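# Move glass graduated cylinder between shelf benches, standing upright

## Task

Pick up the glass graduated cylinder from the shelved bench by the door. Set it standing upright on the work top of the shelved bench by the window, then release it and pull the robot away. The task fails if the cylinder tips over, reaches the floor, drops more than a few centimetres or is knocked hard enough to break. It also fails if the robot falls or is left leaning. The cylinder must stay upright on its own, with no help from the robot at the end.

## Robot and tools

Robot: a wheeled base with a vertical column, a tilting head carrying two cameras, and two six-joint arms (left, right), each ending in a two-finger gripper. Folded, as at the start, it measures 0.73 m long, 0.62 m wide and 1.88 m tall, and its front sits 0.40 m in front of the column. The base can drive straight and spin in place but cannot move sideways.

Frames: the base frame has its origin on the floor under the column, midway between the drive wheels, with x forward, y to the left and z up. left_hand and right_hand are reported in this frame, in metres. Each is the point where that gripper's fingers meet; the tips reach 8 mm past it. The hand's z axis runs along the fingers (quat_wxyz maps (0,0,1) onto that direction) and its y axis runs across the opening. The odometry frame is the base frame as it was when the scene began.

execute_actions: "actions" is a list holding one action or nothing. An empty list only reports state and images. "cameras" chooses which images come back: any of cam_head_left, cam_head_right, cam_left_wrist, cam_right_wrist, nav_camera. Omitting it, null or ["all"] returns all of them, and [] returns none. An action may contain:
- "base": exactly one relative move from where the base currently is. translate_m is a straight drive in metres, forward positive, -3 to 3. rotate_rad is a spin in radians, counter-clockwise seen from above (to the left) positive, -3.2 to 3.2.
- "joints": a single object, keyed by joint name, of absolute targets. Nothing here is an offset. head_tilt_rad runs -0.61 to 1.308; 0 is roughly level and positive tilts down. For each arm (left_ or right_ prefix): joint1_rad -2.879 to 2.879, joint2_rad 0 to 3.141, joint3_rad 0 to 3.019, joint4_rad -1.692 to 1.57, joint5_rad -1.57 to 1.57 (positive swings the hand toward the robot's right), joint6_rad -2.094 to 2.094 (positive rolls the hand clockwise viewed from behind), gripper_m 0 to 0.093 (fingertip gap in metres). Tolerances for "done": head 0.03; joints 1 to 6: 0.045, 0.14, 0.09, 0.055, 0.03, 0.035; gripper 0.003.
- "speeds": optional caps for this action's base motion only. translate_m 0.05 to 0.8 m/s, rotate_rad 0.1 to 1 rad/s; the maxima are the defaults. It does not slow the arms. A base move needing more than 8.667 s is refused.
All motions in one action start together. An action runs at most 15 s. A bad key or out-of-range value refuses the whole call and nothing moves. A joint you leave out may keep pushing toward an earlier target.

wait: "seconds" from 0 to 10; sends no command and returns state and images. zoom_image: "camera" plus "region" [x0, y0, x1, y1] in pixels of that camera's most recent full image, origin at top-left, at most 504 by 504. finished_scene: "scene" is the current scene's number; it ends the scene for good and says whether the goal was met. Replying with no tool call also ends things.

Arm geometry (approximate): with left joint1 at -1.57 (right joint1 at 1.57) and joints 5 and 6 at 0, the arm moves in a vertical plane facing forward, 0.23 m to the side of the column. Let a = j2 - 0.35, b = 1.05 + j2 - j3, c = b - j4. The hand point is then about 0.12 + 0.39 sin a + 0.38 cos b + 0.25 cos c m ahead and 1.46 + 0.39 cos a - 0.38 sin b - 0.25 sin c m up. c = 1.57 means fingers straight down. Example: j2, j3, j4 = 0.93, 0.78, 0.14 gives about 0.60 m ahead, 1.21 m up. The real hand usually lands a few centimetres lower and nearer the column. Reach is about 1 m from the shoulder, and the hand goes no lower than about 0.47 m, so the floor is out of reach. A light object such as this cylinder is safe with fingers down from 0.65 to 1.6 m high out to 0.6 m ahead.

Gripping: the fingers are 7 cm long. Command an opening smaller than the object; "off_target" is then expected. If the reported opening stays at least 0.002 m above the target, something is held. Joint changes under about 0.03 rad (0.08 for joints 2 and 3) may not move at all. To make gentle contact, step about 0.05 rad per call from your previous target.

Result lines: base_status and joint_status report how each motion ended. "done" means within tolerance; for the base it only means the wheels turned enough, even if they slipped. "off_target" means it stopped short. "contact_stop" (base only) means a wheel stalled; back up 0.05 m before trying again or turning. "time_out" means the limit was reached, and a blocked arm keeps pushing. "joint command not followed" with a "cause:" line and "not_followed" mean a safety check held back arm targets to avoid a collision. Back the moved joints off by 0.05 rad or more, or move the other arm. on_its_own lists things you did not command; "held at" is a held target. base_odometry counts wheel turns only. If turned_by_wheels and turned_by_imu disagree by 0.05 rad or more, the base hit something or slipped. base_tilt is in degrees. wheel_motors_off = 1 means the wheels are unpowered after an overload. motor_effort gives wheel effort in percent, with the peak in brackets. Joint torques and the motor temperatures, one per arm joint, are also reported. MOTOR HOT appears from 85 °C; at 100 °C that arm lets go and drops. To relieve a pushing arm, resend its reported positions as targets.

Cameras: the two head cameras sit 1.47 to 1.58 m up and look ahead, tipped down by the head tilt. Each wrist camera is a fisheye about 0.10 m behind the fingertips, looking along the fingers. The closed tips appear at image centre, and with fingers down, objects above centre are farther out or lower. nav_camera is on the front of the base, 0.23 m up, facing forward. Calibration lists K and T_world_to_cam relative to the base frame.

Avoid: dropping or knocking the glass, letting the arms strike or press on each other, and pushing the base against things for about 3 s, which cuts the wheel motors for 2 s. A table top 0.30 to 1.20 m high can slide over the base and hit the column. Do not leave the robot tipped or leaning.

Each tool is called after "Request:" as name([rows], argument=value, ...), one row to a line, values as JSON.

## Session

Request:
execute_actions([
  {"joints":{"head_tilt_rad":0.3}},
])

Scene clock: 0.87 s.
Joint torques (N m, as the arm reports them, + toward a larger angle): left_arm=[-1.66 -7.95 -1.64 -2.06 -0.13  0.07] | right_arm=[-0.25 -6.97 -0.8  -1.05 -0.11  0.02]
Motor temperatures (°C, as the motors report them): left_arm=[22 24 22 24 25 21] | right_arm=[24 24 24 24 25 23]
base_odometry: x=+0.000 y=+0.000 heading=+0.000 (m, m, rad; odometry frame)
turned_by_wheels: +0.000 (rad since the last result)
turned_by_imu: +0.000 (rad since the last result)
base_tilt: forward=+0.3 right=-0.9 (deg)
base_status: not commanded
joint_positions: head_tilt_rad=+0.319 left_joint1_rad=-1.574 left_joint2_rad=+0.892 left_joint3_rad=+0.419 left_joint4_rad=-0.987 left_joint5_rad=+0.046 left_joint6_rad=+0.080 left_gripper_m=+0.094 right_joint1_rad=+1.561 right_joint2_rad=+0.913 right_joint3_rad=+0.386 right_joint4_rad=-0.937 right_joint5_rad=+0.052 right_joint6_rad=+0.096 right_gripper_m=+0.095
joint_status: all done
wheel_motors_off: 0
motor_effort: left_wheel=+2(3) right_wheel=+0(0) (%)
left_hand: x=+0.1450 y=+0.2161 z=+1.2582 quat_wxyz=(+0.450, -0.027, -0.892, +0.039) (m; base frame)
right_hand: x=+0.1306 y=-0.2362 z=+1.2543 quat_wxyz=(+0.452, -0.035, -0.890, +0.047) (m; base frame)
pictures: cam_head_left, cam_head_right, cam_left_wrist, cam_right_wrist, nav_camera
camera_calibration (this result's frames):
cam_head_left: T_world_to_cam=[[0.0878346, -0.995686, -0.0299055, 0.0938045], [-0.362943, -0.00403036, -0.931802, 1.45911], [0.927662, 0.0926985, -0.361732, 0.433519], [0, 0, 0, 1]] pos_world=[0.119175, 0.059094, 1.51922]
cam_head_right: T_world_to_cam=[[0.0661714, -0.997671, -0.0165808, -0.0316135], [-0.367415, -0.00891267, -0.930015, 1.45416], [0.9277, 0.0676324, -0.367149, 0.435431], [0, 0, 0, 1]] pos_world=[0.132422, -0.0480286, 1.51173]
Images, in order (width x height): cam_head_left 504x504, cam_head_right 504x504, cam_left_wrist 616x616, cam_right_wrist 616x616, nav_camera 504x504.

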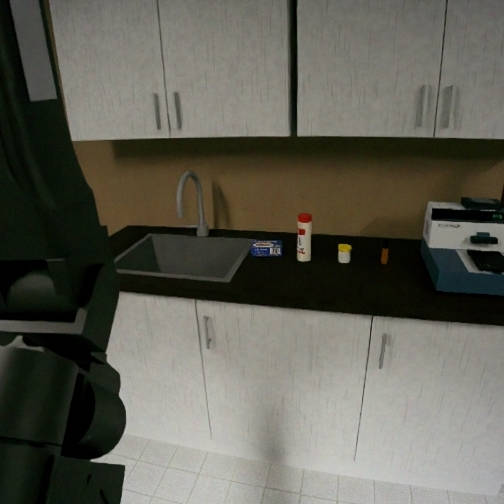

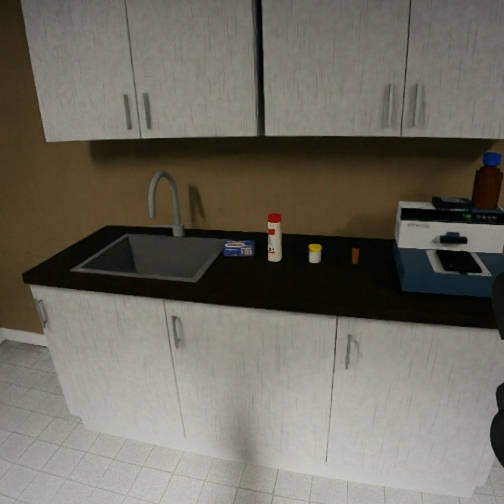

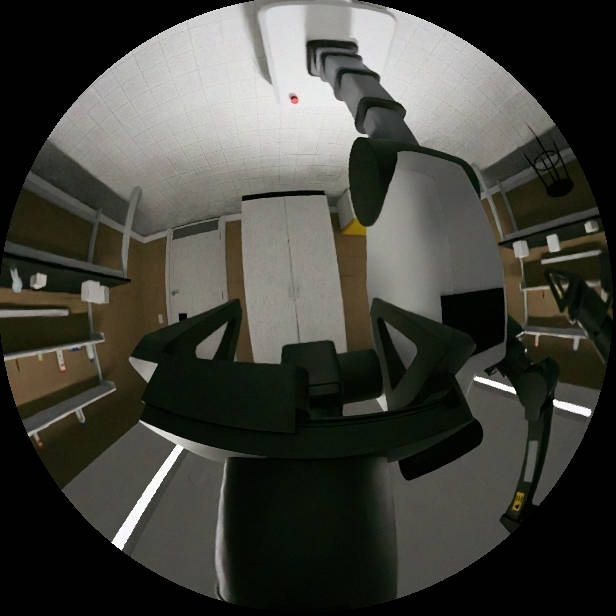

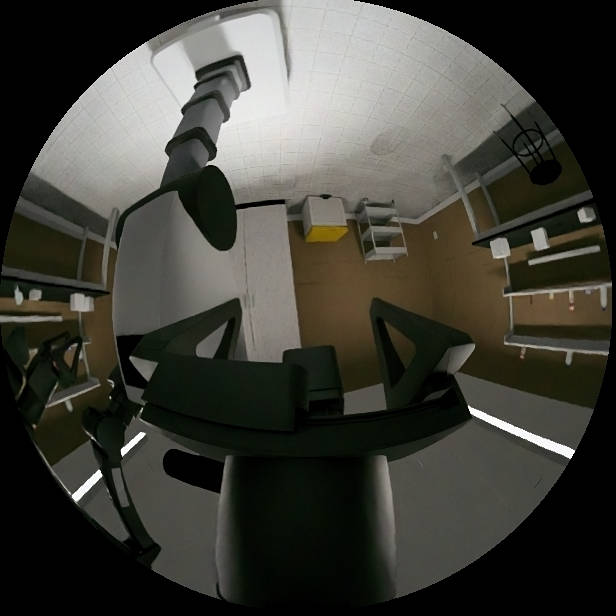

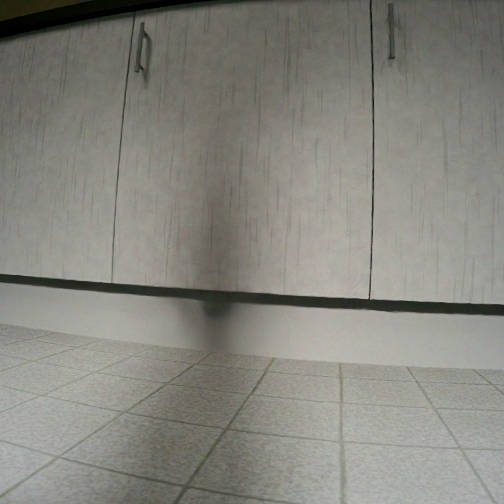

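Request:
execute_actions([
  {"base":{"rotate_rad":2.0}},
], cameras=["cam_head_left","cam_head_right"])

Scene clock: 4.53 s.
Joint torques (N m, as the arm reports them, + toward a larger angle): left_arm=[-1.56 -8.31 -1.63 -1.79 -0.13  0.14] | right_arm=[-0.29 -6.91 -0.82 -1.04 -0.11  0.02]
Motor temperatures (°C, as the motors report them): left_arm=[22 24 22 24 25 21] | right_arm=[24 24 24 24 25 23]
base_odometry: x=+0.000 y=+0.000 heading=+2.000 (m, m, rad; odometry frame)
turned_by_wheels: +2.000 (rad since the last result)
turned_by_imu: +1.998 (rad since the last result)
base_tilt: forward=+0.3 right=-0.9 (deg)
base_status: done
joint_positions: head_tilt_rad=+0.319 left_joint1_rad=-1.574 left_joint2_rad=+0.892 left_joint3_rad=+0.419 left_joint4_rad=-0.987 left_joint5_rad=+0.046 left_joint6_rad=+0.080 left_gripper_m=+0.094 right_joint1_rad=+1.561 right_joint2_rad=+0.913 right_joint3_rad=+0.386 right_joint4_rad=-0.937 right_joint5_rad=+0.052 right_joint6_rad=+0.096 right_gripper_m=+0.095
joint_status: not commanded
wheel_motors_off: 0
motor_effort: left_wheel=-1(56) right_wheel=+2(26) (%)
left_hand: x=+0.1450 y=+0.2161 z=+1.2582 quat_wxyz=(+0.450, -0.027, -0.892, +0.039) (m; base frame)
right_hand: x=+0.1306 y=-0.2362 z=+1.2543 quat_wxyz=(+0.452, -0.035, -0.890, +0.047) (m; base frame)
pictures: cam_head_left, cam_head_right
camera_calibration (this result's frames):
cam_head_left: T_world_to_cam=[[0.0878388, -0.995686, -0.0298931, 0.0937852], [-0.362812, -0.00403036, -0.931854, 1.45918], [0.927713, 0.0926985, -0.361601, 0.433314], [0, 0, 0, 1]] pos_world=[0.119178, 0.059094, 1.51923]
cam_head_right: T_world_to_cam=[[0.0661737, -0.997671, -0.0165715, -0.031628], [-0.367283, -0.00891267, -0.930066, 1.45423], [0.927752, 0.0676324, -0.367018, 0.435227], [0, 0, 0, 1]] pos_world=[0.132426, -0.0480286, 1.51175]
Images, in order (width x height): cam_head_left 504x504, cam_head_right 504x504.

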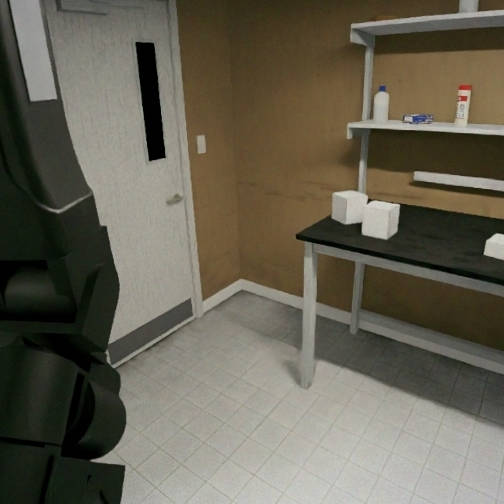

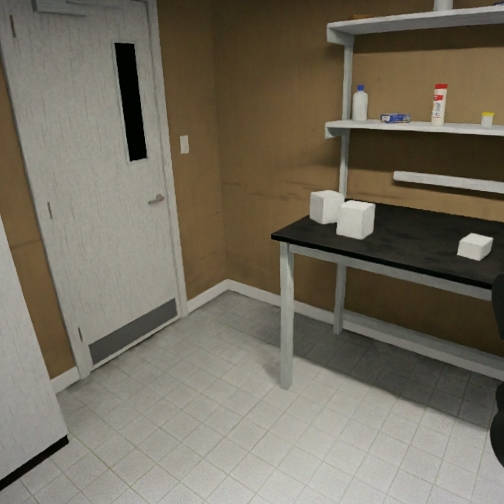

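Request:
execute_actions([
  {"base":{"rotate_rad":-0.6}},
], cameras=["cam_head_left","cam_head_right"])

Scene clock: 6.73 s.
Joint torques (N m, as the arm reports them, + toward a larger angle): left_arm=[-1.48 -8.54 -1.92 -1.61 -0.12  0.16] | right_arm=[-0.33 -6.91 -0.82 -1.06 -0.12  0.02]
Motor temperatures (°C, as the motors report them): left_arm=[22 24 22 24 25 21] | right_arm=[24 24 24 24 25 23]
base_odometry: x=+0.000 y=+0.000 heading=+1.401 (m, m, rad; odometry frame)
turned_by_wheels: -0.599 (rad since the last result)
turned_by_imu: -0.601 (rad since the last result)
base_tilt: forward=+0.3 right=-0.9 (deg)
base_status: done
joint_positions: head_tilt_rad=+0.319 left_joint1_rad=-1.574 left_joint2_rad=+0.892 left_joint3_rad=+0.419 left_joint4_rad=-0.987 left_joint5_rad=+0.046 left_joint6_rad=+0.080 left_gripper_m=+0.094 right_joint1_rad=+1.561 right_joint2_rad=+0.913 right_joint3_rad=+0.386 right_joint4_rad=-0.937 right_joint5_rad=+0.052 right_joint6_rad=+0.096 right_gripper_m=+0.095
joint_status: not commanded
wheel_motors_off: 0
motor_effort: left_wheel=+5(25) right_wheel=-3(18) (%)
left_hand: x=+0.1450 y=+0.2161 z=+1.2582 quat_wxyz=(+0.450, -0.027, -0.892, +0.039) (m; base frame)
right_hand: x=+0.1306 y=-0.2362 z=+1.2543 quat_wxyz=(+0.452, -0.035, -0.890, +0.047) (m; base frame)
pictures: cam_head_left, cam_head_right
camera_calibration (this result's frames):
cam_head_left: T_world_to_cam=[[0.0878393, -0.995686, -0.0298917, 0.093783], [-0.362797, -0.00403036, -0.93186, 1.45919], [0.927719, 0.0926985, -0.361586, 0.433291], [0, 0, 0, 1]] pos_world=[0.119179, 0.059094, 1.51923]
cam_head_right: T_world_to_cam=[[0.066174, -0.997671, -0.0165704, -0.0316297], [-0.367268, -0.00891267, -0.930072, 1.45424], [0.927758, 0.0676324, -0.367003, 0.435203], [0, 0, 0, 1]] pos_world=[0.132427, -0.0480286, 1.51175]
Images, in order (width x height): cam_head_left 504x504, cam_head_right 504x504.

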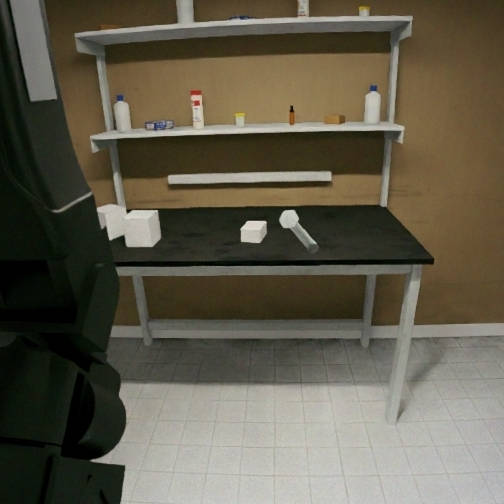

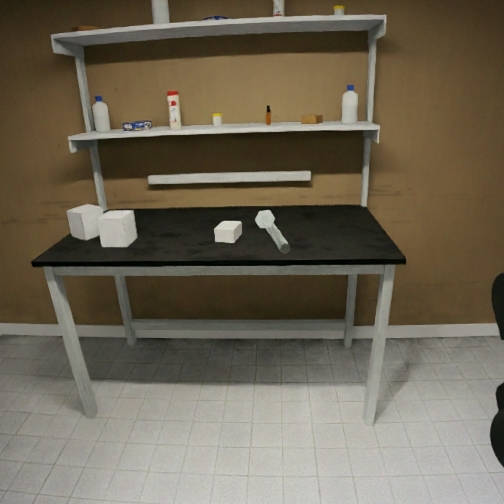

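Request:
execute_actions([
  {"base":{"rotate_rad":0.23}},
], cameras=[])

Request:
execute_actions([
  {"base":{"translate_m":1.31},"joints":{"left_joint2_rad":1.35,"left_joint3_rad":1.4,"left_joint4_rad":-0.57,"left_joint5_rad":0,"left_joint6_rad":0}},
], cameras=[])

Request:
execute_actions([
  {"base":{"rotate_rad":-1.015},"joints":{"head_tilt_rad":0.8}},
], cameras=["cam_head_left","cam_head_right","cam_left_wrist"])

Scene clock: 10.80 s.
Joint torques (N m, as the arm reports them, + toward a larger angle): left_arm=[-1.98 -8.34 -1.65 -1.71 -0.09  0.12] | right_arm=[-0.24 -6.99 -0.87 -1.05 -0.11  0.02]
Motor temperatures (°C, as the motors report them): left_arm=[22 24 22 24 25 21] | right_arm=[24 24 24 24 25 23]
base_odometry: x=+0.000 y=+0.000 heading=+1.630 (m, m, rad; odometry frame)
turned_by_wheels: +0.230 (rad since the last result)
turned_by_imu: +0.231 (rad since the last result)
base_tilt: forward=+0.3 right=-0.9 (deg)
base_status: done
joint_positions: head_tilt_rad=+0.319 left_joint1_rad=-1.574 left_joint2_rad=+0.892 left_joint3_rad=+0.419 left_joint4_rad=-0.987 left_joint5_rad=+0.046 left_joint6_rad=+0.080 left_gripper_m=+0.094 right_joint1_rad=+1.561 right_joint2_rad=+0.913 right_joint3_rad=+0.386 right_joint4_rad=-0.937 right_joint5_rad=+0.052 right_joint6_rad=+0.096 right_gripper_m=+0.095
joint_status: not commanded
wheel_motors_off: 0
motor_effort: left_wheel=-1(27) right_wheel=+1(21) (%)
left_hand: x=+0.1450 y=+0.2161 z=+1.2582 quat_wxyz=(+0.450, -0.027, -0.892, +0.039) (m; base frame)
right_hand: x=+0.1306 y=-0.2362 z=+1.2543 quat_wxyz=(+0.452, -0.035, -0.890, +0.047) (m; base frame)
pictures: none
No camera images: the call's "cameras" was empty. Leave "cameras" out to get every camera's image.

Scene clock: 14.43 s.
Joint torques (N m, as the arm reports them, + toward a larger angle): left_arm=[ -2.22 -20.77   5.91   0.    -0.19   0.02] | right_arm=[-0.22 -7.   -0.91 -1.04 -0.11  0.02]
Motor temperatures (°C, as the motors report them): left_arm=[22 24 22 24 25 21] | right_arm=[24 24 24 24 25 23]
base_odometry: x=-0.078 y=+1.308 heading=+1.631 (m, m, rad; odometry frame)
turned_by_wheels: +0.001 (rad since the last result)
turned_by_imu: +0.006 (rad since the last result)
base_tilt: forward=+0.3 right=-0.9 (deg)
base_status: done
joint_positions: head_tilt_rad=+0.319 left_joint1_rad=-1.574 left_joint2_rad=+1.359 left_joint3_rad=+1.378 left_joint4_rad=-0.579 left_joint5_rad=+0.002 left_joint6_rad=+0.014 left_gripper_m=+0.094 right_joint1_rad=+1.561 right_joint2_rad=+0.913 right_joint3_rad=+0.387 right_joint4_rad=-0.937 right_joint5_rad=+0.052 right_joint6_rad=+0.096 right_gripper_m=+0.095
joint_status: all done
wheel_motors_off: 0
motor_effort: left_wheel=+2(66) right_wheel=-1(47) (%)
left_hand: x=+0.6389 y=+0.2223 z=+1.0872 quat_wxyz=(+0.018, -0.008, -1.000, +0.002) (m; base frame)
right_hand: x=+0.1310 y=-0.2362 z=+1.2542 quat_wxyz=(+0.451, -0.035, -0.890, +0.047) (m; base frame)
pictures: none
No camera images: the call's "cameras" was empty. Leave "cameras" out to get every camera's image.

Scene clock: 16.77 s.
Joint torques (N m, as the arm reports them, + toward a larger angle): left_arm=[ -2.14 -21.7    6.35  -0.55  -0.2   -0.01] | right_arm=[-0.27 -6.99 -0.86 -1.04 -0.11  0.02]
Motor temperatures (°C, as the motors report them): left_arm=[22 24 23 24 25 21] | right_arm=[24 24 24 24 25 23]
base_odometry: x=-0.078 y=+1.308 heading=+0.616 (m, m, rad; odometry frame)
turned_by_wheels: -1.014 (rad since the last result)
turned_by_imu: -1.007 (rad since the last result)
base_tilt: forward=+0.3 right=-0.8 (deg)
base_status: done
joint_positions: head_tilt_rad=+0.802 left_joint1_rad=-1.570 left_joint2_rad=+1.373 left_joint3_rad=+1.373 left_joint4_rad=-0.567 left_joint5_rad=+0.001 left_joint6_rad=+0.014 left_gripper_m=+0.094 right_joint1_rad=+1.561 right_joint2_rad=+0.913 right_joint3_rad=+0.387 right_joint4_rad=-0.937 right_joint5_rad=+0.052 right_joint6_rad=+0.096 right_gripper_m=+0.095
joint_status: all done
wheel_motors_off: 0
motor_effort: left_wheel=+1(44) right_wheel=-1(42) (%)
left_hand: x=+0.6333 y=+0.2246 z=+1.0788 quat_wxyz=(+0.022, -0.007, -1.000, +0.000) (m; base frame)
right_hand: x=+0.1310 y=-0.2362 z=+1.2542 quat_wxyz=(+0.451, -0.035, -0.890, +0.047) (m; base frame)
pictures: cam_head_left, cam_head_right, cam_left_wrist
camera_calibration (this result's frames):
cam_head_left: T_world_to_cam=[[0.0639313, -0.995686, -0.0672462, 0.152504], [-0.75386, -0.00403036, -0.657023, 1.05549], [0.653917, 0.0926985, -0.750865, 1.04647], [0, 0, 0, 1]] pos_world=[0.101638, 0.059094, 1.4895]
cam_head_right: T_world_to_cam=[[0.0509237, -0.997671, -0.0453911, 0.0135166], [-0.756991, -0.00891267, -0.653364, 1.0476], [0.651438, 0.0676324, -0.755682, 1.04759], [0, 0, 0, 1]] pos_world=[0.109897, -0.0480286, 1.47672]
cam_left_wrist: T_world_to_cam=[[-0.00889986, -0.999957, 0.00275851, 0.222241], [-0.796014, 0.00875429, 0.605215, -0.142994], [-0.605213, 0.00319052, -0.796057, 1.36639], [0, 0, 0, 1]] pos_world=[0.715108, 0.219123, 1.17365]
Images, in order (width x height): cam_head_left 504x504, cam_head_right 504x504, cam_left_wrist 616x616.

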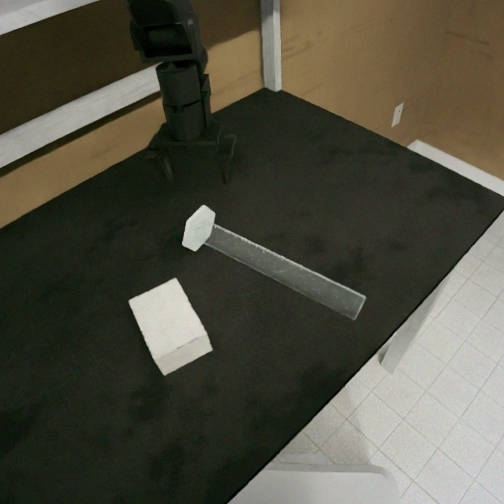

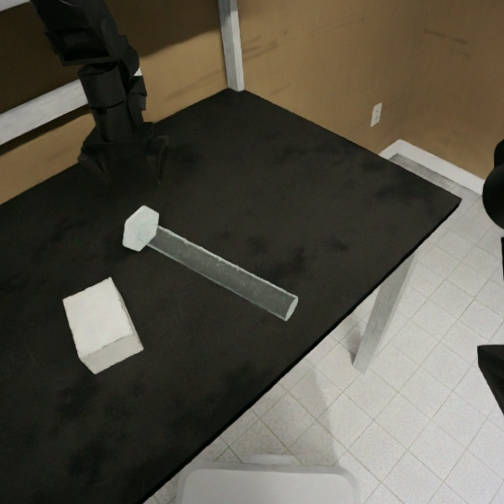

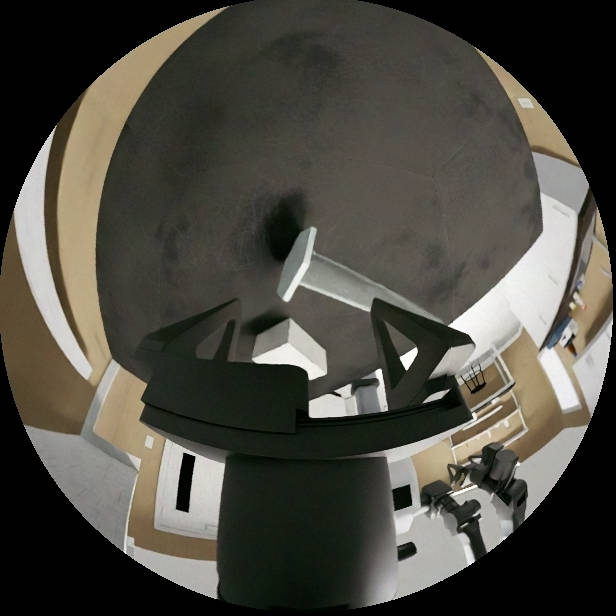

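Request:
execute_actions([
  {"base":{"rotate_rad":-0.15},"joints":{"left_joint2_rad":1.35,"left_joint3_rad":1.2,"left_joint4_rad":-0.37,"left_joint6_rad":1.97}},
], cameras=["cam_head_left","cam_left_wrist"])

Scene clock: 19.63 s.
Joint torques (N m, as the arm reports them, + toward a larger angle): left_arm=[ -2.45 -18.97   2.89  -0.13  -0.1    0.28] | right_arm=[-0.29 -6.94 -0.88 -1.04 -0.12  0.02]
Motor temperatures (°C, as the motors report them): left_arm=[22 25 23 24 25 21] | right_arm=[24 24 24 24 25 23]
base_odometry: x=-0.078 y=+1.308 heading=+0.467 (m, m, rad; odometry frame)
turned_by_wheels: -0.149 (rad since the last result)
turned_by_imu: -0.149 (rad since the last result)
base_tilt: forward=+0.3 right=-0.9 (deg)
base_status: done
joint_positions: head_tilt_rad=+0.802 left_joint1_rad=-1.570 left_joint2_rad=+1.356 left_joint3_rad=+1.197 left_joint4_rad=-0.384 left_joint5_rad=+0.001 left_joint6_rad=+1.955 left_gripper_m=+0.094 right_joint1_rad=+1.561 right_joint2_rad=+0.913 right_joint3_rad=+0.387 right_joint4_rad=-0.937 right_joint5_rad=+0.052 right_joint6_rad=+0.096 right_gripper_m=+0.095
joint_status: all done
wheel_motors_off: 0
motor_effort: left_wheel=+3(32) right_wheel=-2(25) (%)
left_hand: x=+0.5811 y=+0.2246 z=+1.0583 quat_wxyz=(+0.005, -0.829, -0.559, +0.008) (m; base frame)
right_hand: x=+0.1310 y=-0.2362 z=+1.2542 quat_wxyz=(+0.451, -0.035, -0.890, +0.047) (m; base frame)
pictures: cam_head_left, cam_left_wrist
camera_calibration (this result's frames):
cam_head_left: T_world_to_cam=[[0.0639311, -0.995686, -0.0672463, 0.152505], [-0.753862, -0.00403036, -0.657021, 1.05549], [0.653916, 0.0926985, -0.750867, 1.04647], [0, 0, 0, 1]] pos_world=[0.101638, 0.059094, 1.4895]
cam_left_wrist: T_world_to_cam=[[-0.928627, 0.370502, 0.0195078, 0.430748], [0.316192, 0.762805, 0.564049, -0.944228], [0.194101, 0.529959, -0.825511, 0.766767], [0, 0, 0, 1]] pos_world=[0.549731, 0.154314, 1.15716]
Images, in order (width x height): cam_head_left 504x504, cam_left_wrist 616x616.

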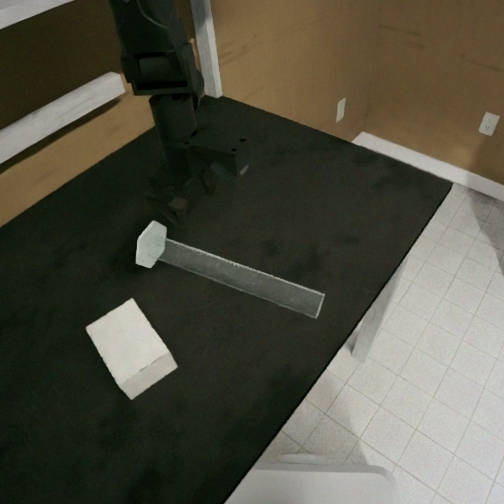

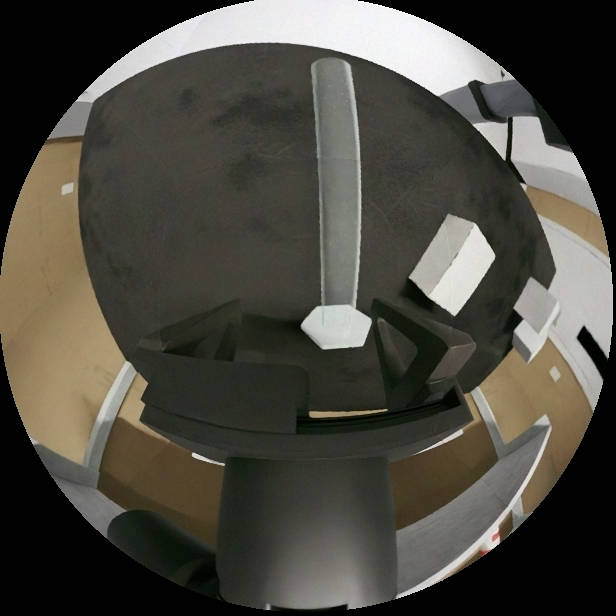

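Request:
execute_actions([
  {"base":{"translate_m":-0.05},"joints":{"left_joint2_rad":1.6,"left_joint3_rad":1.33,"left_joint4_rad":-0.25}},
], cameras=["cam_head_left","cam_left_wrist"])

Scene clock: 21.40 s.
Joint torques (N m, as the arm reports them, + toward a larger angle): left_arm=[ -1.73 -20.15   2.13  -0.52   0.01   0.24] | right_arm=[-0.25 -6.91 -0.66 -1.06 -0.12  0.02]
Motor temperatures (°C, as the motors report them): left_arm=[22 25 23 24 25 21] | right_arm=[24 24 24 24 25 23]
base_odometry: x=-0.122 y=+1.285 heading=+0.466 (m, m, rad; odometry frame)
turned_by_wheels: -0.001 (rad since the last result)
turned_by_imu: -0.001 (rad since the last result)
base_tilt: forward=+0.3 right=-0.8 (deg)
base_status: done
joint_positions: head_tilt_rad=+0.803 left_joint1_rad=-1.570 left_joint2_rad=+1.619 left_joint3_rad=+1.325 left_joint4_rad=-0.251 left_joint5_rad=+0.000 left_joint6_rad=+1.955 left_gripper_m=+0.094 right_joint1_rad=+1.561 right_joint2_rad=+0.913 right_joint3_rad=+0.384 right_joint4_rad=-0.937 right_joint5_rad=+0.052 right_joint6_rad=+0.096 right_gripper_m=+0.095
joint_status: all done
wheel_motors_off: 0
motor_effort: left_wheel=-2(55) right_wheel=+0(47) (%)
left_hand: x=+0.5733 y=+0.2248 z=+0.9515 quat_wxyz=(+0.006, -0.829, -0.559, +0.009) (m; base frame)
right_hand: x=+0.1294 y=-0.2362 z=+1.2548 quat_wxyz=(+0.453, -0.035, -0.890, +0.047) (m; base frame)
pictures: cam_head_left, cam_left_wrist
camera_calibration (this result's frames):
cam_head_left: T_world_to_cam=[[0.0638716, -0.995686, -0.0673029, 0.152595], [-0.754443, -0.00403036, -0.656354, 1.05449], [0.653251, 0.0926985, -0.751446, 1.0474], [0, 0, 0, 1]] pos_world=[0.101593, 0.059094, 1.48945]
cam_left_wrist: T_world_to_cam=[[-0.928441, 0.370855, 0.0215588, 0.423421], [0.31757, 0.762254, 0.56402, -0.882316], [0.192736, 0.530506, -0.82548, 0.680693], [0, 0, 0, 1]] pos_world=[0.542124, 0.154409, 1.05041]
Images, in order (width x height): cam_head_left 504x504, cam_left_wrist 616x616.

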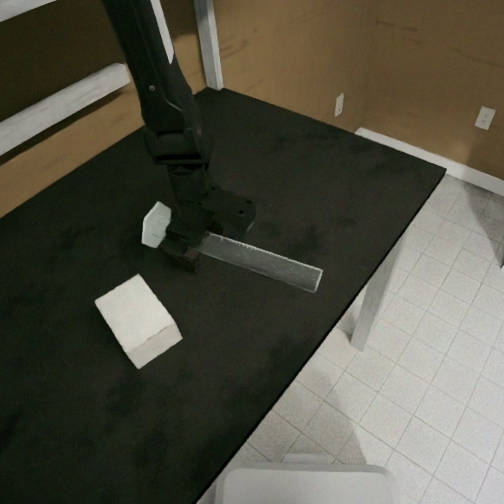

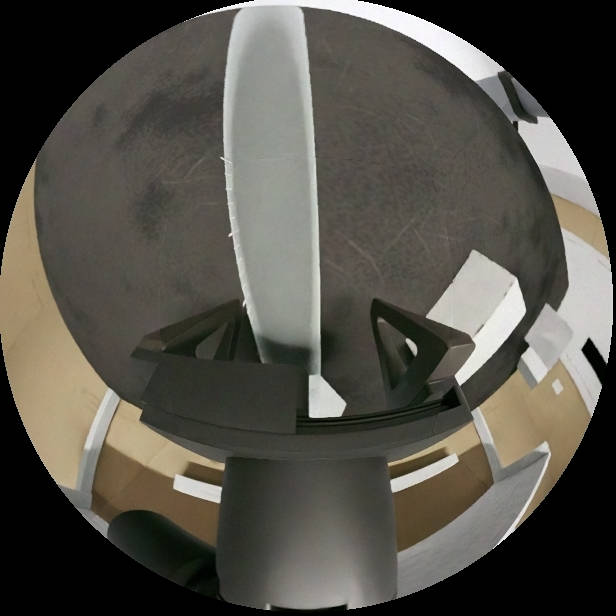

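Overshot a bit; shift forward 2 cm and lower a little.

Request:
execute_actions([
  {"base":{"translate_m":0.02},"joints":{"left_joint2_rad":1.66,"left_joint3_rad":1.37,"left_joint4_rad":-0.23}},
], cameras=["cam_left_wrist"])

Request:
execute_actions([
  {"joints":{"left_gripper_m":0.02}},
], cameras=[])

Scene clock: 22.83 s.
Joint torques (N m, as the arm reports them, + toward a larger angle): left_arm=[ -1.8  -17.23   2.07  -0.19  -0.08   0.24] | right_arm=[-0.3  -7.   -0.84 -1.01 -0.11  0.02]
Motor temperatures (°C, as the motors report them): left_arm=[22 25 23 24 25 21] | right_arm=[24 24 24 24 25 23]
base_odometry: x=-0.105 y=+1.294 heading=+0.467 (m, m, rad; odometry frame)
turned_by_wheels: +0.001 (rad since the last result)
turned_by_imu: +0.001 (rad since the last result)
base_tilt: forward=+0.3 right=-0.9 (deg)
base_status: done
joint_positions: head_tilt_rad=+0.803 left_joint1_rad=-1.570 left_joint2_rad=+1.640 left_joint3_rad=+1.364 left_joint4_rad=-0.240 left_joint5_rad=+0.000 left_joint6_rad=+1.955 left_gripper_m=+0.094 right_joint1_rad=+1.561 right_joint2_rad=+0.913 right_joint3_rad=+0.386 right_joint4_rad=-0.937 right_joint5_rad=+0.052 right_joint6_rad=+0.096 right_gripper_m=+0.095
joint_status: all done
wheel_motors_off: 0
motor_effort: left_wheel=+1(79) right_wheel=+0(32) (%)
left_hand: x=+0.5891 y=+0.2248 z=+0.9450 quat_wxyz=(-0.002, -0.829, -0.559, -0.003) (m; base frame)
right_hand: x=+0.1306 y=-0.2362 z=+1.2543 quat_wxyz=(+0.452, -0.035, -0.890, +0.047) (m; base frame)
pictures: cam_left_wrist
camera_calibration (this result's frames):
cam_left_wrist: T_world_to_cam=[[-0.928676, 0.370862, -0.00465383, 0.46316], [0.301529, 0.762249, 0.572762, -0.882491], [0.215963, 0.530508, -0.819708, 0.653141], [0, 0, 0, 1]] pos_world=[0.555168, 0.154413, 1.043]
Images, in order (width x height): cam_left_wrist 616x616.

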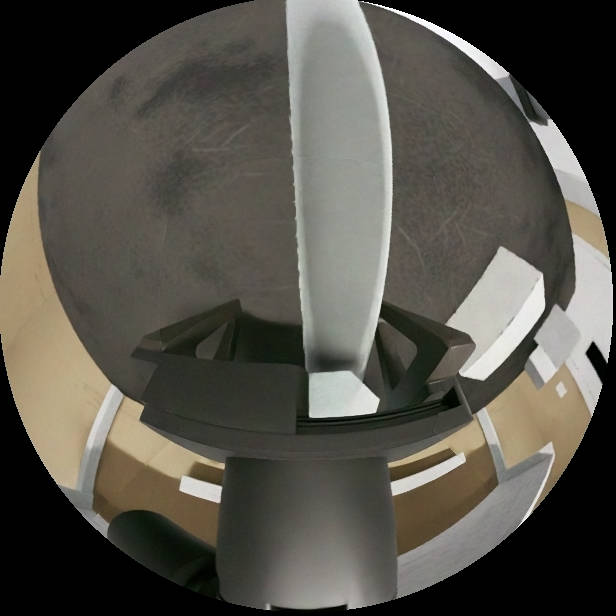

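Scene clock: 23.50 s.
Joint torques (N m, as the arm reports them, + toward a larger angle): left_arm=[ -2.03 -17.31   2.29  -0.09  -0.06   0.28] | right_arm=[-0.29 -6.93 -0.78 -1.05 -0.12  0.02]
Motor temperatures (°C, as the motors report them): left_arm=[22 25 23 24 25 21] | right_arm=[24 24 24 24 25 23]
base_odometry: x=-0.105 y=+1.294 heading=+0.467 (m, m, rad; odometry frame)
turned_by_wheels: +0.000 (rad since the last result)
turned_by_imu: +0.000 (rad since the last result)
base_tilt: forward=+0.3 right=-0.9 (deg)
base_status: not commanded
joint_positions: head_tilt_rad=+0.803 left_joint1_rad=-1.570 left_joint2_rad=+1.641 left_joint3_rad=+1.364 left_joint4_rad=-0.239 left_joint5_rad=-0.001 left_joint6_rad=+1.957 left_gripper_m=+0.041 right_joint1_rad=+1.561 right_joint2_rad=+0.913 right_joint3_rad=+0.386 right_joint4_rad=-0.937 right_joint5_rad=+0.052 right_joint6_rad=+0.096 right_gripper_m=+0.095
joint_status: left_gripper_m off_target (ended at +0.041, target +0.020)
wheel_motors_off: 0
motor_effort: left_wheel=+2(3) right_wheel=-1(0) (%)
left_hand: x=+0.5891 y=+0.2249 z=+0.9448 quat_wxyz=(-0.002, -0.830, -0.558, -0.003) (m; base frame)
right_hand: x=+0.1306 y=-0.2362 z=+1.2543 quat_wxyz=(+0.452, -0.035, -0.890, +0.047) (m; base frame)
pictures: none
No camera images: the call's "cameras" was empty. Leave "cameras" out to get every camera's image.

Request:
execute_actions([
  {"joints":{"left_joint2_rad":1.3,"left_joint3_rad":1.2,"left_joint4_rad":-0.42}},
], cameras=[])

Request:
execute_actions([
  {"base":{"translate_m":-0.4},"joints":{"left_joint6_rad":0,"head_tilt_rad":0.3}},
], cameras=[])

Request:
execute_actions([
  {"base":{"rotate_rad":-2.2},"joints":{"left_joint2_rad":0.9,"left_joint3_rad":0.75,"left_joint4_rad":1.2}},
], cameras=["cam_head_left","cam_head_right"])

Scene clock: 25.37 s.
Joint torques (N m, as the arm reports them, + toward a larger angle): left_arm=[ -2.43 -18.44   3.19  -0.47  -0.01   0.22] | right_arm=[-0.29 -6.94 -0.81 -1.04 -0.12  0.02]
Motor temperatures (°C, as the motors report them): left_arm=[22 25 23 24 25 21] | right_arm=[24 24 24 24 25 23]
base_odometry: x=-0.105 y=+1.294 heading=+0.467 (m, m, rad; odometry frame)
turned_by_wheels: +0.000 (rad since the last result)
turned_by_imu: +0.000 (rad since the last result)
base_tilt: forward=+0.3 right=-0.9 (deg)
base_status: not commanded
joint_positions: head_tilt_rad=+0.803 left_joint1_rad=-1.570 left_joint2_rad=+1.292 left_joint3_rad=+1.202 left_joint4_rad=-0.424 left_joint5_rad=-0.001 left_joint6_rad=+1.957 left_gripper_m=+0.041 right_joint1_rad=+1.561 right_joint2_rad=+0.913 right_joint3_rad=+0.386 right_joint4_rad=-0.937 right_joint5_rad=+0.052 right_joint6_rad=+0.096 right_gripper_m=+0.095
joint_status: all done
wheel_motors_off: 0
motor_effort: left_wheel=+3(4) right_wheel=-1(2) (%)
left_hand: x=+0.5987 y=+0.2248 z=+1.0889 quat_wxyz=(-0.002, -0.830, -0.558, -0.004) (m; base frame)
right_hand: x=+0.1306 y=-0.2362 z=+1.2543 quat_wxyz=(+0.452, -0.035, -0.890, +0.047) (m; base frame)
pictures: none
No camera images: the call's "cameras" was empty. Leave "cameras" out to get every camera's image.

Scene clock: 27.70 s.
Joint torques (N m, as the arm reports them, + toward a larger angle): left_arm=[ -1.76 -18.79   3.5   -0.19  -0.16  -0.01] | right_arm=[-0.28 -6.87 -0.62 -1.03 -0.11  0.02]
Motor temperatures (°C, as the motors report them): left_arm=[22 25 23 24 25 21] | right_arm=[24 24 24 24 25 23]
base_odometry: x=-0.462 y=+1.114 heading=+0.466 (m, m, rad; odometry frame)
turned_by_wheels: -0.001 (rad since the last result)
turned_by_imu: -0.002 (rad since the last result)
base_tilt: forward=+0.3 right=-0.9 (deg)
base_status: done
joint_positions: head_tilt_rad=+0.319 left_joint1_rad=-1.570 left_joint2_rad=+1.295 left_joint3_rad=+1.199 left_joint4_rad=-0.424 left_joint5_rad=-0.001 left_joint6_rad=+0.014 left_gripper_m=+0.041 right_joint1_rad=+1.561 right_joint2_rad=+0.913 right_joint3_rad=+0.384 right_joint4_rad=-0.937 right_joint5_rad=+0.052 right_joint6_rad=+0.096 right_gripper_m=+0.095
joint_status: all done
wheel_motors_off: 0
motor_effort: left_wheel=-2(74) right_wheel=+2(36) (%)
left_hand: x=+0.5958 y=+0.2248 z=+1.0870 quat_wxyz=(-0.002, -0.007, -1.000, +0.000) (m; base frame)
right_hand: x=+0.1294 y=-0.2362 z=+1.2548 quat_wxyz=(+0.453, -0.035, -0.890, +0.047) (m; base frame)
pictures: none
No camera images: the call's "cameras" was empty. Leave "cameras" out to get every camera's image.

Scene clock: 31.20 s.
Joint torques (N m, as the arm reports them, + toward a larger angle): left_arm=[ -1.88 -15.65   4.09   2.28  -0.11  -0.05] | right_arm=[-0.28 -6.85 -0.6  -1.06 -0.12  0.02]
Motor temperatures (°C, as the motors report them): left_arm=[22 25 23 24 25 21] | right_arm=[24 24 24 24 25 23]
base_odometry: x=-0.462 y=+1.114 heading=-1.734 (m, m, rad; odometry frame)
turned_by_wheels: -2.200 (rad since the last result)
turned_by_imu: -2.195 (rad since the last result)
base_tilt: forward=+0.3 right=-0.9 (deg)
base_status: done
joint_positions: head_tilt_rad=+0.319 left_joint1_rad=-1.570 left_joint2_rad=+0.901 left_joint3_rad=+0.755 left_joint4_rad=+1.166 left_joint5_rad=-0.001 left_joint6_rad=+0.014 left_gripper_m=+0.041 right_joint1_rad=+1.561 right_joint2_rad=+0.913 right_joint3_rad=+0.384 right_joint4_rad=-0.937 right_joint5_rad=+0.052 right_joint6_rad=+0.096 right_gripper_m=+0.095
joint_status: all done
wheel_motors_off: 0
motor_effort: left_wheel=+2(60) right_wheel=-1(39) (%)
left_hand: x=+0.7133 y=+0.2248 z=+1.4211 quat_wxyz=(-0.697, -0.005, -0.717, -0.005) (m; base frame)
right_hand: x=+0.1294 y=-0.2362 z=+1.2548 quat_wxyz=(+0.453, -0.035, -0.890, +0.047) (m; base frame)
pictures: cam_head_left, cam_head_right
camera_calibration (this result's frames):
cam_head_left: T_world_to_cam=[[0.0878467, -0.995686, -0.0298699, 0.0937491], [-0.362566, -0.00403036, -0.931949, 1.45932], [0.927809, 0.0926985, -0.361356, 0.432933], [0, 0, 0, 1]] pos_world=[0.119184, 0.059094, 1.51925]
cam_head_right: T_world_to_cam=[[0.0661781, -0.997671, -0.0165541, -0.0316551], [-0.367038, -0.00891267, -0.930163, 1.45437], [0.927849, 0.0676324, -0.366773, 0.434845], [0, 0, 0, 1]] pos_world=[0.132434, -0.0480286, 1.51177]
Images, in order (width x height): cam_head_left 504x504, cam_head_right 504x504.

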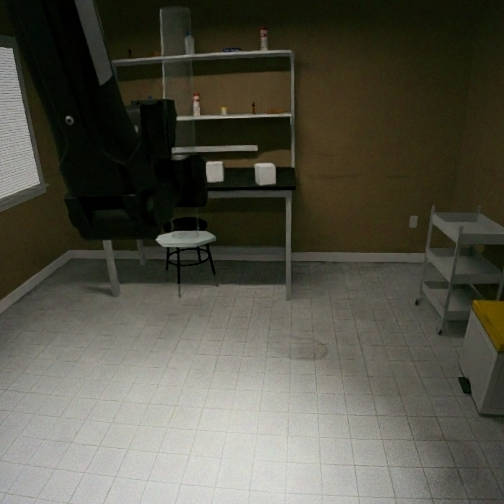

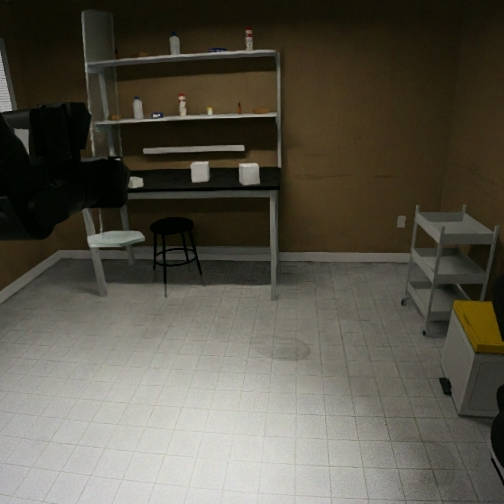

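Request:
execute_actions([
  {"base":{"rotate_rad":0.07}},
], cameras=[])

Request:
execute_actions([
  {"base":{"translate_m":2.2},"joints":{"left_joint2_rad":1.8,"left_joint3_rad":1.35,"left_joint4_rad":1.5,"head_tilt_rad":0.6}},
], cameras=["cam_head_left","cam_head_right"])

Scene clock: 33.13 s.
Joint torques (N m, as the arm reports them, + toward a larger angle): left_arm=[ -1.44 -15.29   3.92   2.3   -0.11  -0.03] | right_arm=[-0.28 -6.9  -0.62 -1.04 -0.12  0.02]
Motor temperatures (°C, as the motors report them): left_arm=[22 25 23 24 25 21] | right_arm=[24 24 24 24 25 23]
base_odometry: x=-0.462 y=+1.114 heading=-1.664 (m, m, rad; odometry frame)
turned_by_wheels: +0.069 (rad since the last result)
turned_by_imu: +0.070 (rad since the last result)
base_tilt: forward=+0.3 right=-0.9 (deg)
base_status: done
joint_positions: head_tilt_rad=+0.319 left_joint1_rad=-1.570 left_joint2_rad=+0.901 left_joint3_rad=+0.755 left_joint4_rad=+1.166 left_joint5_rad=+0.000 left_joint6_rad=+0.014 left_gripper_m=+0.041 right_joint1_rad=+1.561 right_joint2_rad=+0.913 right_joint3_rad=+0.384 right_joint4_rad=-0.937 right_joint5_rad=+0.052 right_joint6_rad=+0.096 right_gripper_m=+0.095
joint_status: not commanded
wheel_motors_off: 0
motor_effort: left_wheel=-2(24) right_wheel=+2(20) (%)
left_hand: x=+0.7133 y=+0.2247 z=+1.4211 quat_wxyz=(-0.697, -0.005, -0.717, -0.005) (m; base frame)
right_hand: x=+0.1294 y=-0.2362 z=+1.2548 quat_wxyz=(+0.453, -0.035, -0.890, +0.047) (m; base frame)
pictures: none
No camera images: the call's "cameras" was empty. Leave "cameras" out to get every camera's image.

Scene clock: 37.87 s.
Joint torques (N m, as the arm reports them, + toward a larger angle): left_arm=[ -2.12 -21.85   2.5    2.16  -0.14   0.  ] | right_arm=[-0.24 -6.91 -0.75 -1.03 -0.12  0.02]
Motor temperatures (°C, as the motors report them): left_arm=[22 26 23 24 25 21] | right_arm=[24 24 24 24 25 23]
base_odometry: x=-0.669 y=-1.076 heading=-1.665 (m, m, rad; odometry frame)
turned_by_wheels: -0.001 (rad since the last result)
turned_by_imu: +0.007 (rad since the last result)
base_tilt: forward=+0.3 right=-0.8 (deg)
base_status: done
joint_positions: head_tilt_rad=+0.604 left_joint1_rad=-1.570 left_joint2_rad=+1.834 left_joint3_rad=+1.333 left_joint4_rad=+1.476 left_joint5_rad=+0.000 left_joint6_rad=+0.014 left_gripper_m=+0.041 right_joint1_rad=+1.561 right_joint2_rad=+0.913 right_joint3_rad=+0.385 right_joint4_rad=-0.937 right_joint5_rad=+0.052 right_joint6_rad=+0.096 right_gripper_m=+0.095
joint_status: all done
wheel_motors_off: 0
motor_effort: left_wheel=-1(61) right_wheel=+2(58) (%)
left_hand: x=+0.7614 y=+0.2248 z=+1.0884 quat_wxyz=(-0.681, -0.005, -0.732, -0.005) (m; base frame)
right_hand: x=+0.1302 y=-0.2362 z=+1.2545 quat_wxyz=(+0.452, -0.035, -0.890, +0.047) (m; base frame)
pictures: cam_head_left, cam_head_right
camera_calibration (this result's frames):
cam_head_left: T_world_to_cam=[[0.0759062, -0.995686, -0.0533621, 0.130524], [-0.609948, -0.00403036, -0.792432, 1.25683], [0.788798, 0.0926985, -0.607622, 0.819133], [0, 0, 0, 1]] pos_world=[0.11056, 0.059094, 1.50064]
cam_head_right: T_world_to_cam=[[0.058855, -0.997671, -0.0344914, -0.00366537], [-0.613737, -0.00891267, -0.78946, 1.25002], [0.787314, 0.0676324, -0.612832, 0.820803], [0, 0, 0, 1]] pos_world=[0.121172, -0.0480286, 1.48973]
Images, in order (width x height): cam_head_left 504x504, cam_head_right 504x504.

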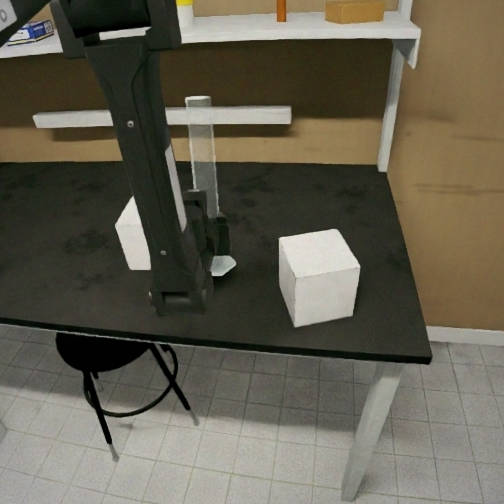

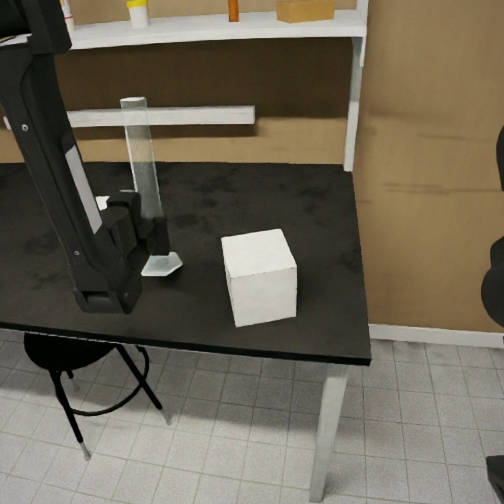

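Request:
execute_actions([
  {"joints":{"left_joint2_rad":1.93,"left_joint3_rad":1.5,"left_joint4_rad":1.57}},
], cameras=["cam_head_right"])

Scene clock: 39.07 s.
Joint torques (N m, as the arm reports them, + toward a larger angle): left_arm=[ -2.16 -19.43   3.04   2.28  -0.16  -0.07] | right_arm=[-0.28 -7.17 -0.77 -1.05 -0.11  0.02]
Motor temperatures (°C, as the motors report them): left_arm=[22 26 23 24 25 21] | right_arm=[24 24 24 24 25 23]
base_odometry: x=-0.669 y=-1.076 heading=-1.665 (m, m, rad; odometry frame)
turned_by_wheels: +0.000 (rad since the last result)
turned_by_imu: +0.000 (rad since the last result)
base_tilt: forward=+0.3 right=-0.9 (deg)
base_status: not commanded
joint_positions: head_tilt_rad=+0.604 left_joint1_rad=-1.570 left_joint2_rad=+1.931 left_joint3_rad=+1.485 left_joint4_rad=+1.526 left_joint5_rad=+0.000 left_joint6_rad=+0.014 left_gripper_m=+0.041 right_joint1_rad=+1.561 right_joint2_rad=+0.913 right_joint3_rad=+0.385 right_joint4_rad=-0.937 right_joint5_rad=+0.052 right_joint6_rad=+0.096 right_gripper_m=+0.095
joint_status: all done
joint sent to its limit — the command would take left_joint4_rad past its upper limit, so that joint was sent only as far as its limit.
wheel_motors_off: 0
motor_effort: left_wheel=-3(3) right_wheel=+2(2) (%)
left_hand: x=+0.7840 y=+0.2248 z=+1.0775 quat_wxyz=(-0.718, -0.005, -0.696, -0.005) (m; base frame)
right_hand: x=+0.1302 y=-0.2362 z=+1.2545 quat_wxyz=(+0.452, -0.035, -0.890, +0.047) (m; base frame)
pictures: cam_head_right
camera_calibration (this result's frames):
cam_head_right: T_world_to_cam=[[0.058855, -0.997671, -0.0344914, -0.00366537], [-0.613737, -0.00891267, -0.78946, 1.25002], [0.787314, 0.0676324, -0.612832, 0.820803], [0, 0, 0, 1]] pos_world=[0.121172, -0.0480286, 1.48973]
Images, in order (width x height): cam_head_right 504x504.

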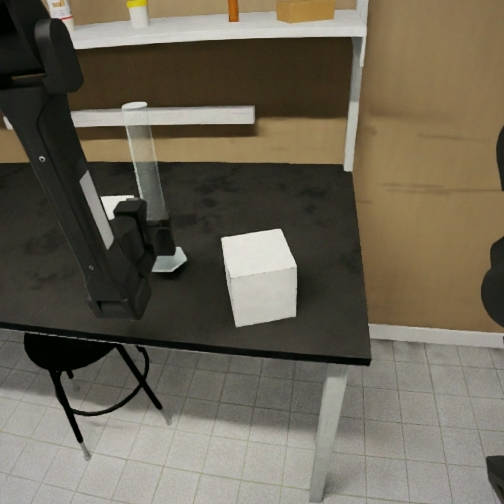

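Request:
execute_actions([
  {"joints":{"left_joint2_rad":2.03,"left_joint3_rad":1.58}},
], cameras=["cam_head_right"])

Scene clock: 40.13 s.
Joint torques (N m, as the arm reports them, + toward a larger angle): left_arm=[ -2.78 -19.16   2.56   1.72  -0.09  -0.01] | right_arm=[-0.27 -6.77 -0.75 -1.05 -0.11  0.02]
Motor temperatures (°C, as the motors report them): left_arm=[22 26 23 24 25 21] | right_arm=[24 24 24 24 25 23]
base_odometry: x=-0.669 y=-1.076 heading=-1.665 (m, m, rad; odometry frame)
turned_by_wheels: +0.000 (rad since the last result)
turned_by_imu: +0.000 (rad since the last result)
base_tilt: forward=+0.3 right=-0.9 (deg)
base_status: not commanded
joint_positions: head_tilt_rad=+0.604 left_joint1_rad=-1.570 left_joint2_rad=+2.036 left_joint3_rad=+1.569 left_joint4_rad=+1.535 left_joint5_rad=-0.001 left_joint6_rad=+0.012 left_gripper_m=+0.041 right_joint1_rad=+1.561 right_joint2_rad=+0.913 right_joint3_rad=+0.385 right_joint4_rad=-0.937 right_joint5_rad=+0.052 right_joint6_rad=+0.096 right_gripper_m=+0.095
joint_status: all done
wheel_motors_off: 0
motor_effort: left_wheel=-3(3) right_wheel=+3(3) (%)
left_hand: x=+0.7734 y=+0.2249 z=+1.0341 quat_wxyz=(-0.714, -0.004, -0.700, -0.005) (m; base frame)
right_hand: x=+0.1302 y=-0.2362 z=+1.2545 quat_wxyz=(+0.452, -0.035, -0.890, +0.047) (m; base frame)
pictures: cam_head_right
camera_calibration (this result's frames):
cam_head_right: T_world_to_cam=[[0.058855, -0.997671, -0.0344914, -0.00366537], [-0.613737, -0.00891267, -0.78946, 1.25002], [0.787314, 0.0676324, -0.612832, 0.820803], [0, 0, 0, 1]] pos_world=[0.121172, -0.0480286, 1.48973]
Images, in order (width x height): cam_head_right 504x504.

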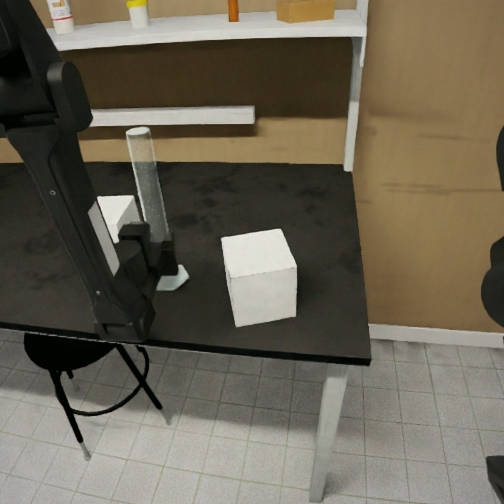

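Request:
execute_actions([
  {"joints":{"left_gripper_m":0.093}},
], cameras=[])

Request:
execute_actions([
  {"base":{"translate_m":-0.3}},
], cameras=["cam_head_right"])

Scene clock: 41.23 s.
Joint torques (N m, as the arm reports them, + toward a larger angle): left_arm=[ -2.59 -20.72   2.46   1.8   -0.05   0.  ] | right_arm=[-0.21 -6.89 -0.72 -1.04 -0.11  0.02]
Motor temperatures (°C, as the motors report them): left_arm=[22 26 23 24 25 21] | right_arm=[24 24 24 24 25 23]
base_odometry: x=-0.669 y=-1.076 heading=-1.665 (m, m, rad; odometry frame)
turned_by_wheels: +0.000 (rad since the last result)
turned_by_imu: +0.000 (rad since the last result)
base_tilt: forward=+0.3 right=-0.9 (deg)
base_status: not commanded
joint_positions: head_tilt_rad=+0.604 left_joint1_rad=-1.570 left_joint2_rad=+2.036 left_joint3_rad=+1.569 left_joint4_rad=+1.535 left_joint5_rad=-0.001 left_joint6_rad=+0.012 left_gripper_m=+0.093 right_joint1_rad=+1.561 right_joint2_rad=+0.913 right_joint3_rad=+0.385 right_joint4_rad=-0.937 right_joint5_rad=+0.052 right_joint6_rad=+0.096 right_gripper_m=+0.095
joint_status: all done
wheel_motors_off: 0
motor_effort: left_wheel=-2(3) right_wheel=+3(3) (%)
left_hand: x=+0.7734 y=+0.2249 z=+1.0341 quat_wxyz=(-0.714, -0.004, -0.700, -0.005) (m; base frame)
right_hand: x=+0.1302 y=-0.2362 z=+1.2545 quat_wxyz=(+0.452, -0.035, -0.890, +0.047) (m; base frame)
pictures: none
No camera images: the call's "cameras" was empty. Leave "cameras" out to get every camera's image.

Scene clock: 43.37 s.
Joint torques (N m, as the arm reports them, + toward a larger angle): left_arm=[ -2.44 -19.76   2.41   1.66  -0.13   0.  ] | right_arm=[-0.19 -6.86 -0.53 -1.05 -0.11  0.02]
Motor temperatures (°C, as the motors report them): left_arm=[22 26 23 24 25 21] | right_arm=[24 24 24 24 25 23]
base_odometry: x=-0.640 y=-0.777 heading=-1.667 (m, m, rad; odometry frame)
turned_by_wheels: -0.001 (rad since the last result)
turned_by_imu: -0.002 (rad since the last result)
base_tilt: forward=+0.3 right=-0.9 (deg)
base_status: done
joint_positions: head_tilt_rad=+0.604 left_joint1_rad=-1.570 left_joint2_rad=+2.035 left_joint3_rad=+1.571 left_joint4_rad=+1.536 left_joint5_rad=-0.001 left_joint6_rad=+0.012 left_gripper_m=+0.093 right_joint1_rad=+1.561 right_joint2_rad=+0.913 right_joint3_rad=+0.382 right_joint4_rad=-0.937 right_joint5_rad=+0.052 right_joint6_rad=+0.096 right_gripper_m=+0.095
joint_status: not commanded
wheel_motors_off: 0
motor_effort: left_wheel=-4(51) right_wheel=+2(42) (%)
left_hand: x=+0.7746 y=+0.2249 z=+1.0353 quat_wxyz=(-0.716, -0.004, -0.698, -0.005) (m; base frame)
right_hand: x=+0.1285 y=-0.2362 z=+1.2552 quat_wxyz=(+0.453, -0.035, -0.889, +0.048) (m; base frame)
pictures: cam_head_right
camera_calibration (this result's frames):
cam_head_right: T_world_to_cam=[[0.0588427, -0.997671, -0.0345125, -0.00363234], [-0.614019, -0.00891267, -0.789241, 1.2497], [0.787094, 0.0676324, -0.613114, 0.821247], [0, 0, 0, 1]] pos_world=[0.121154, -0.0480286, 1.48971]
Images, in order (width x height): cam_head_right 504x504.

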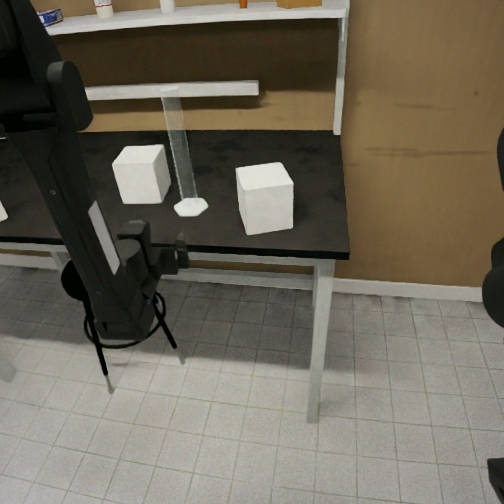

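Request:
finished_scene(scene=1)

The scene is finished: the task was done.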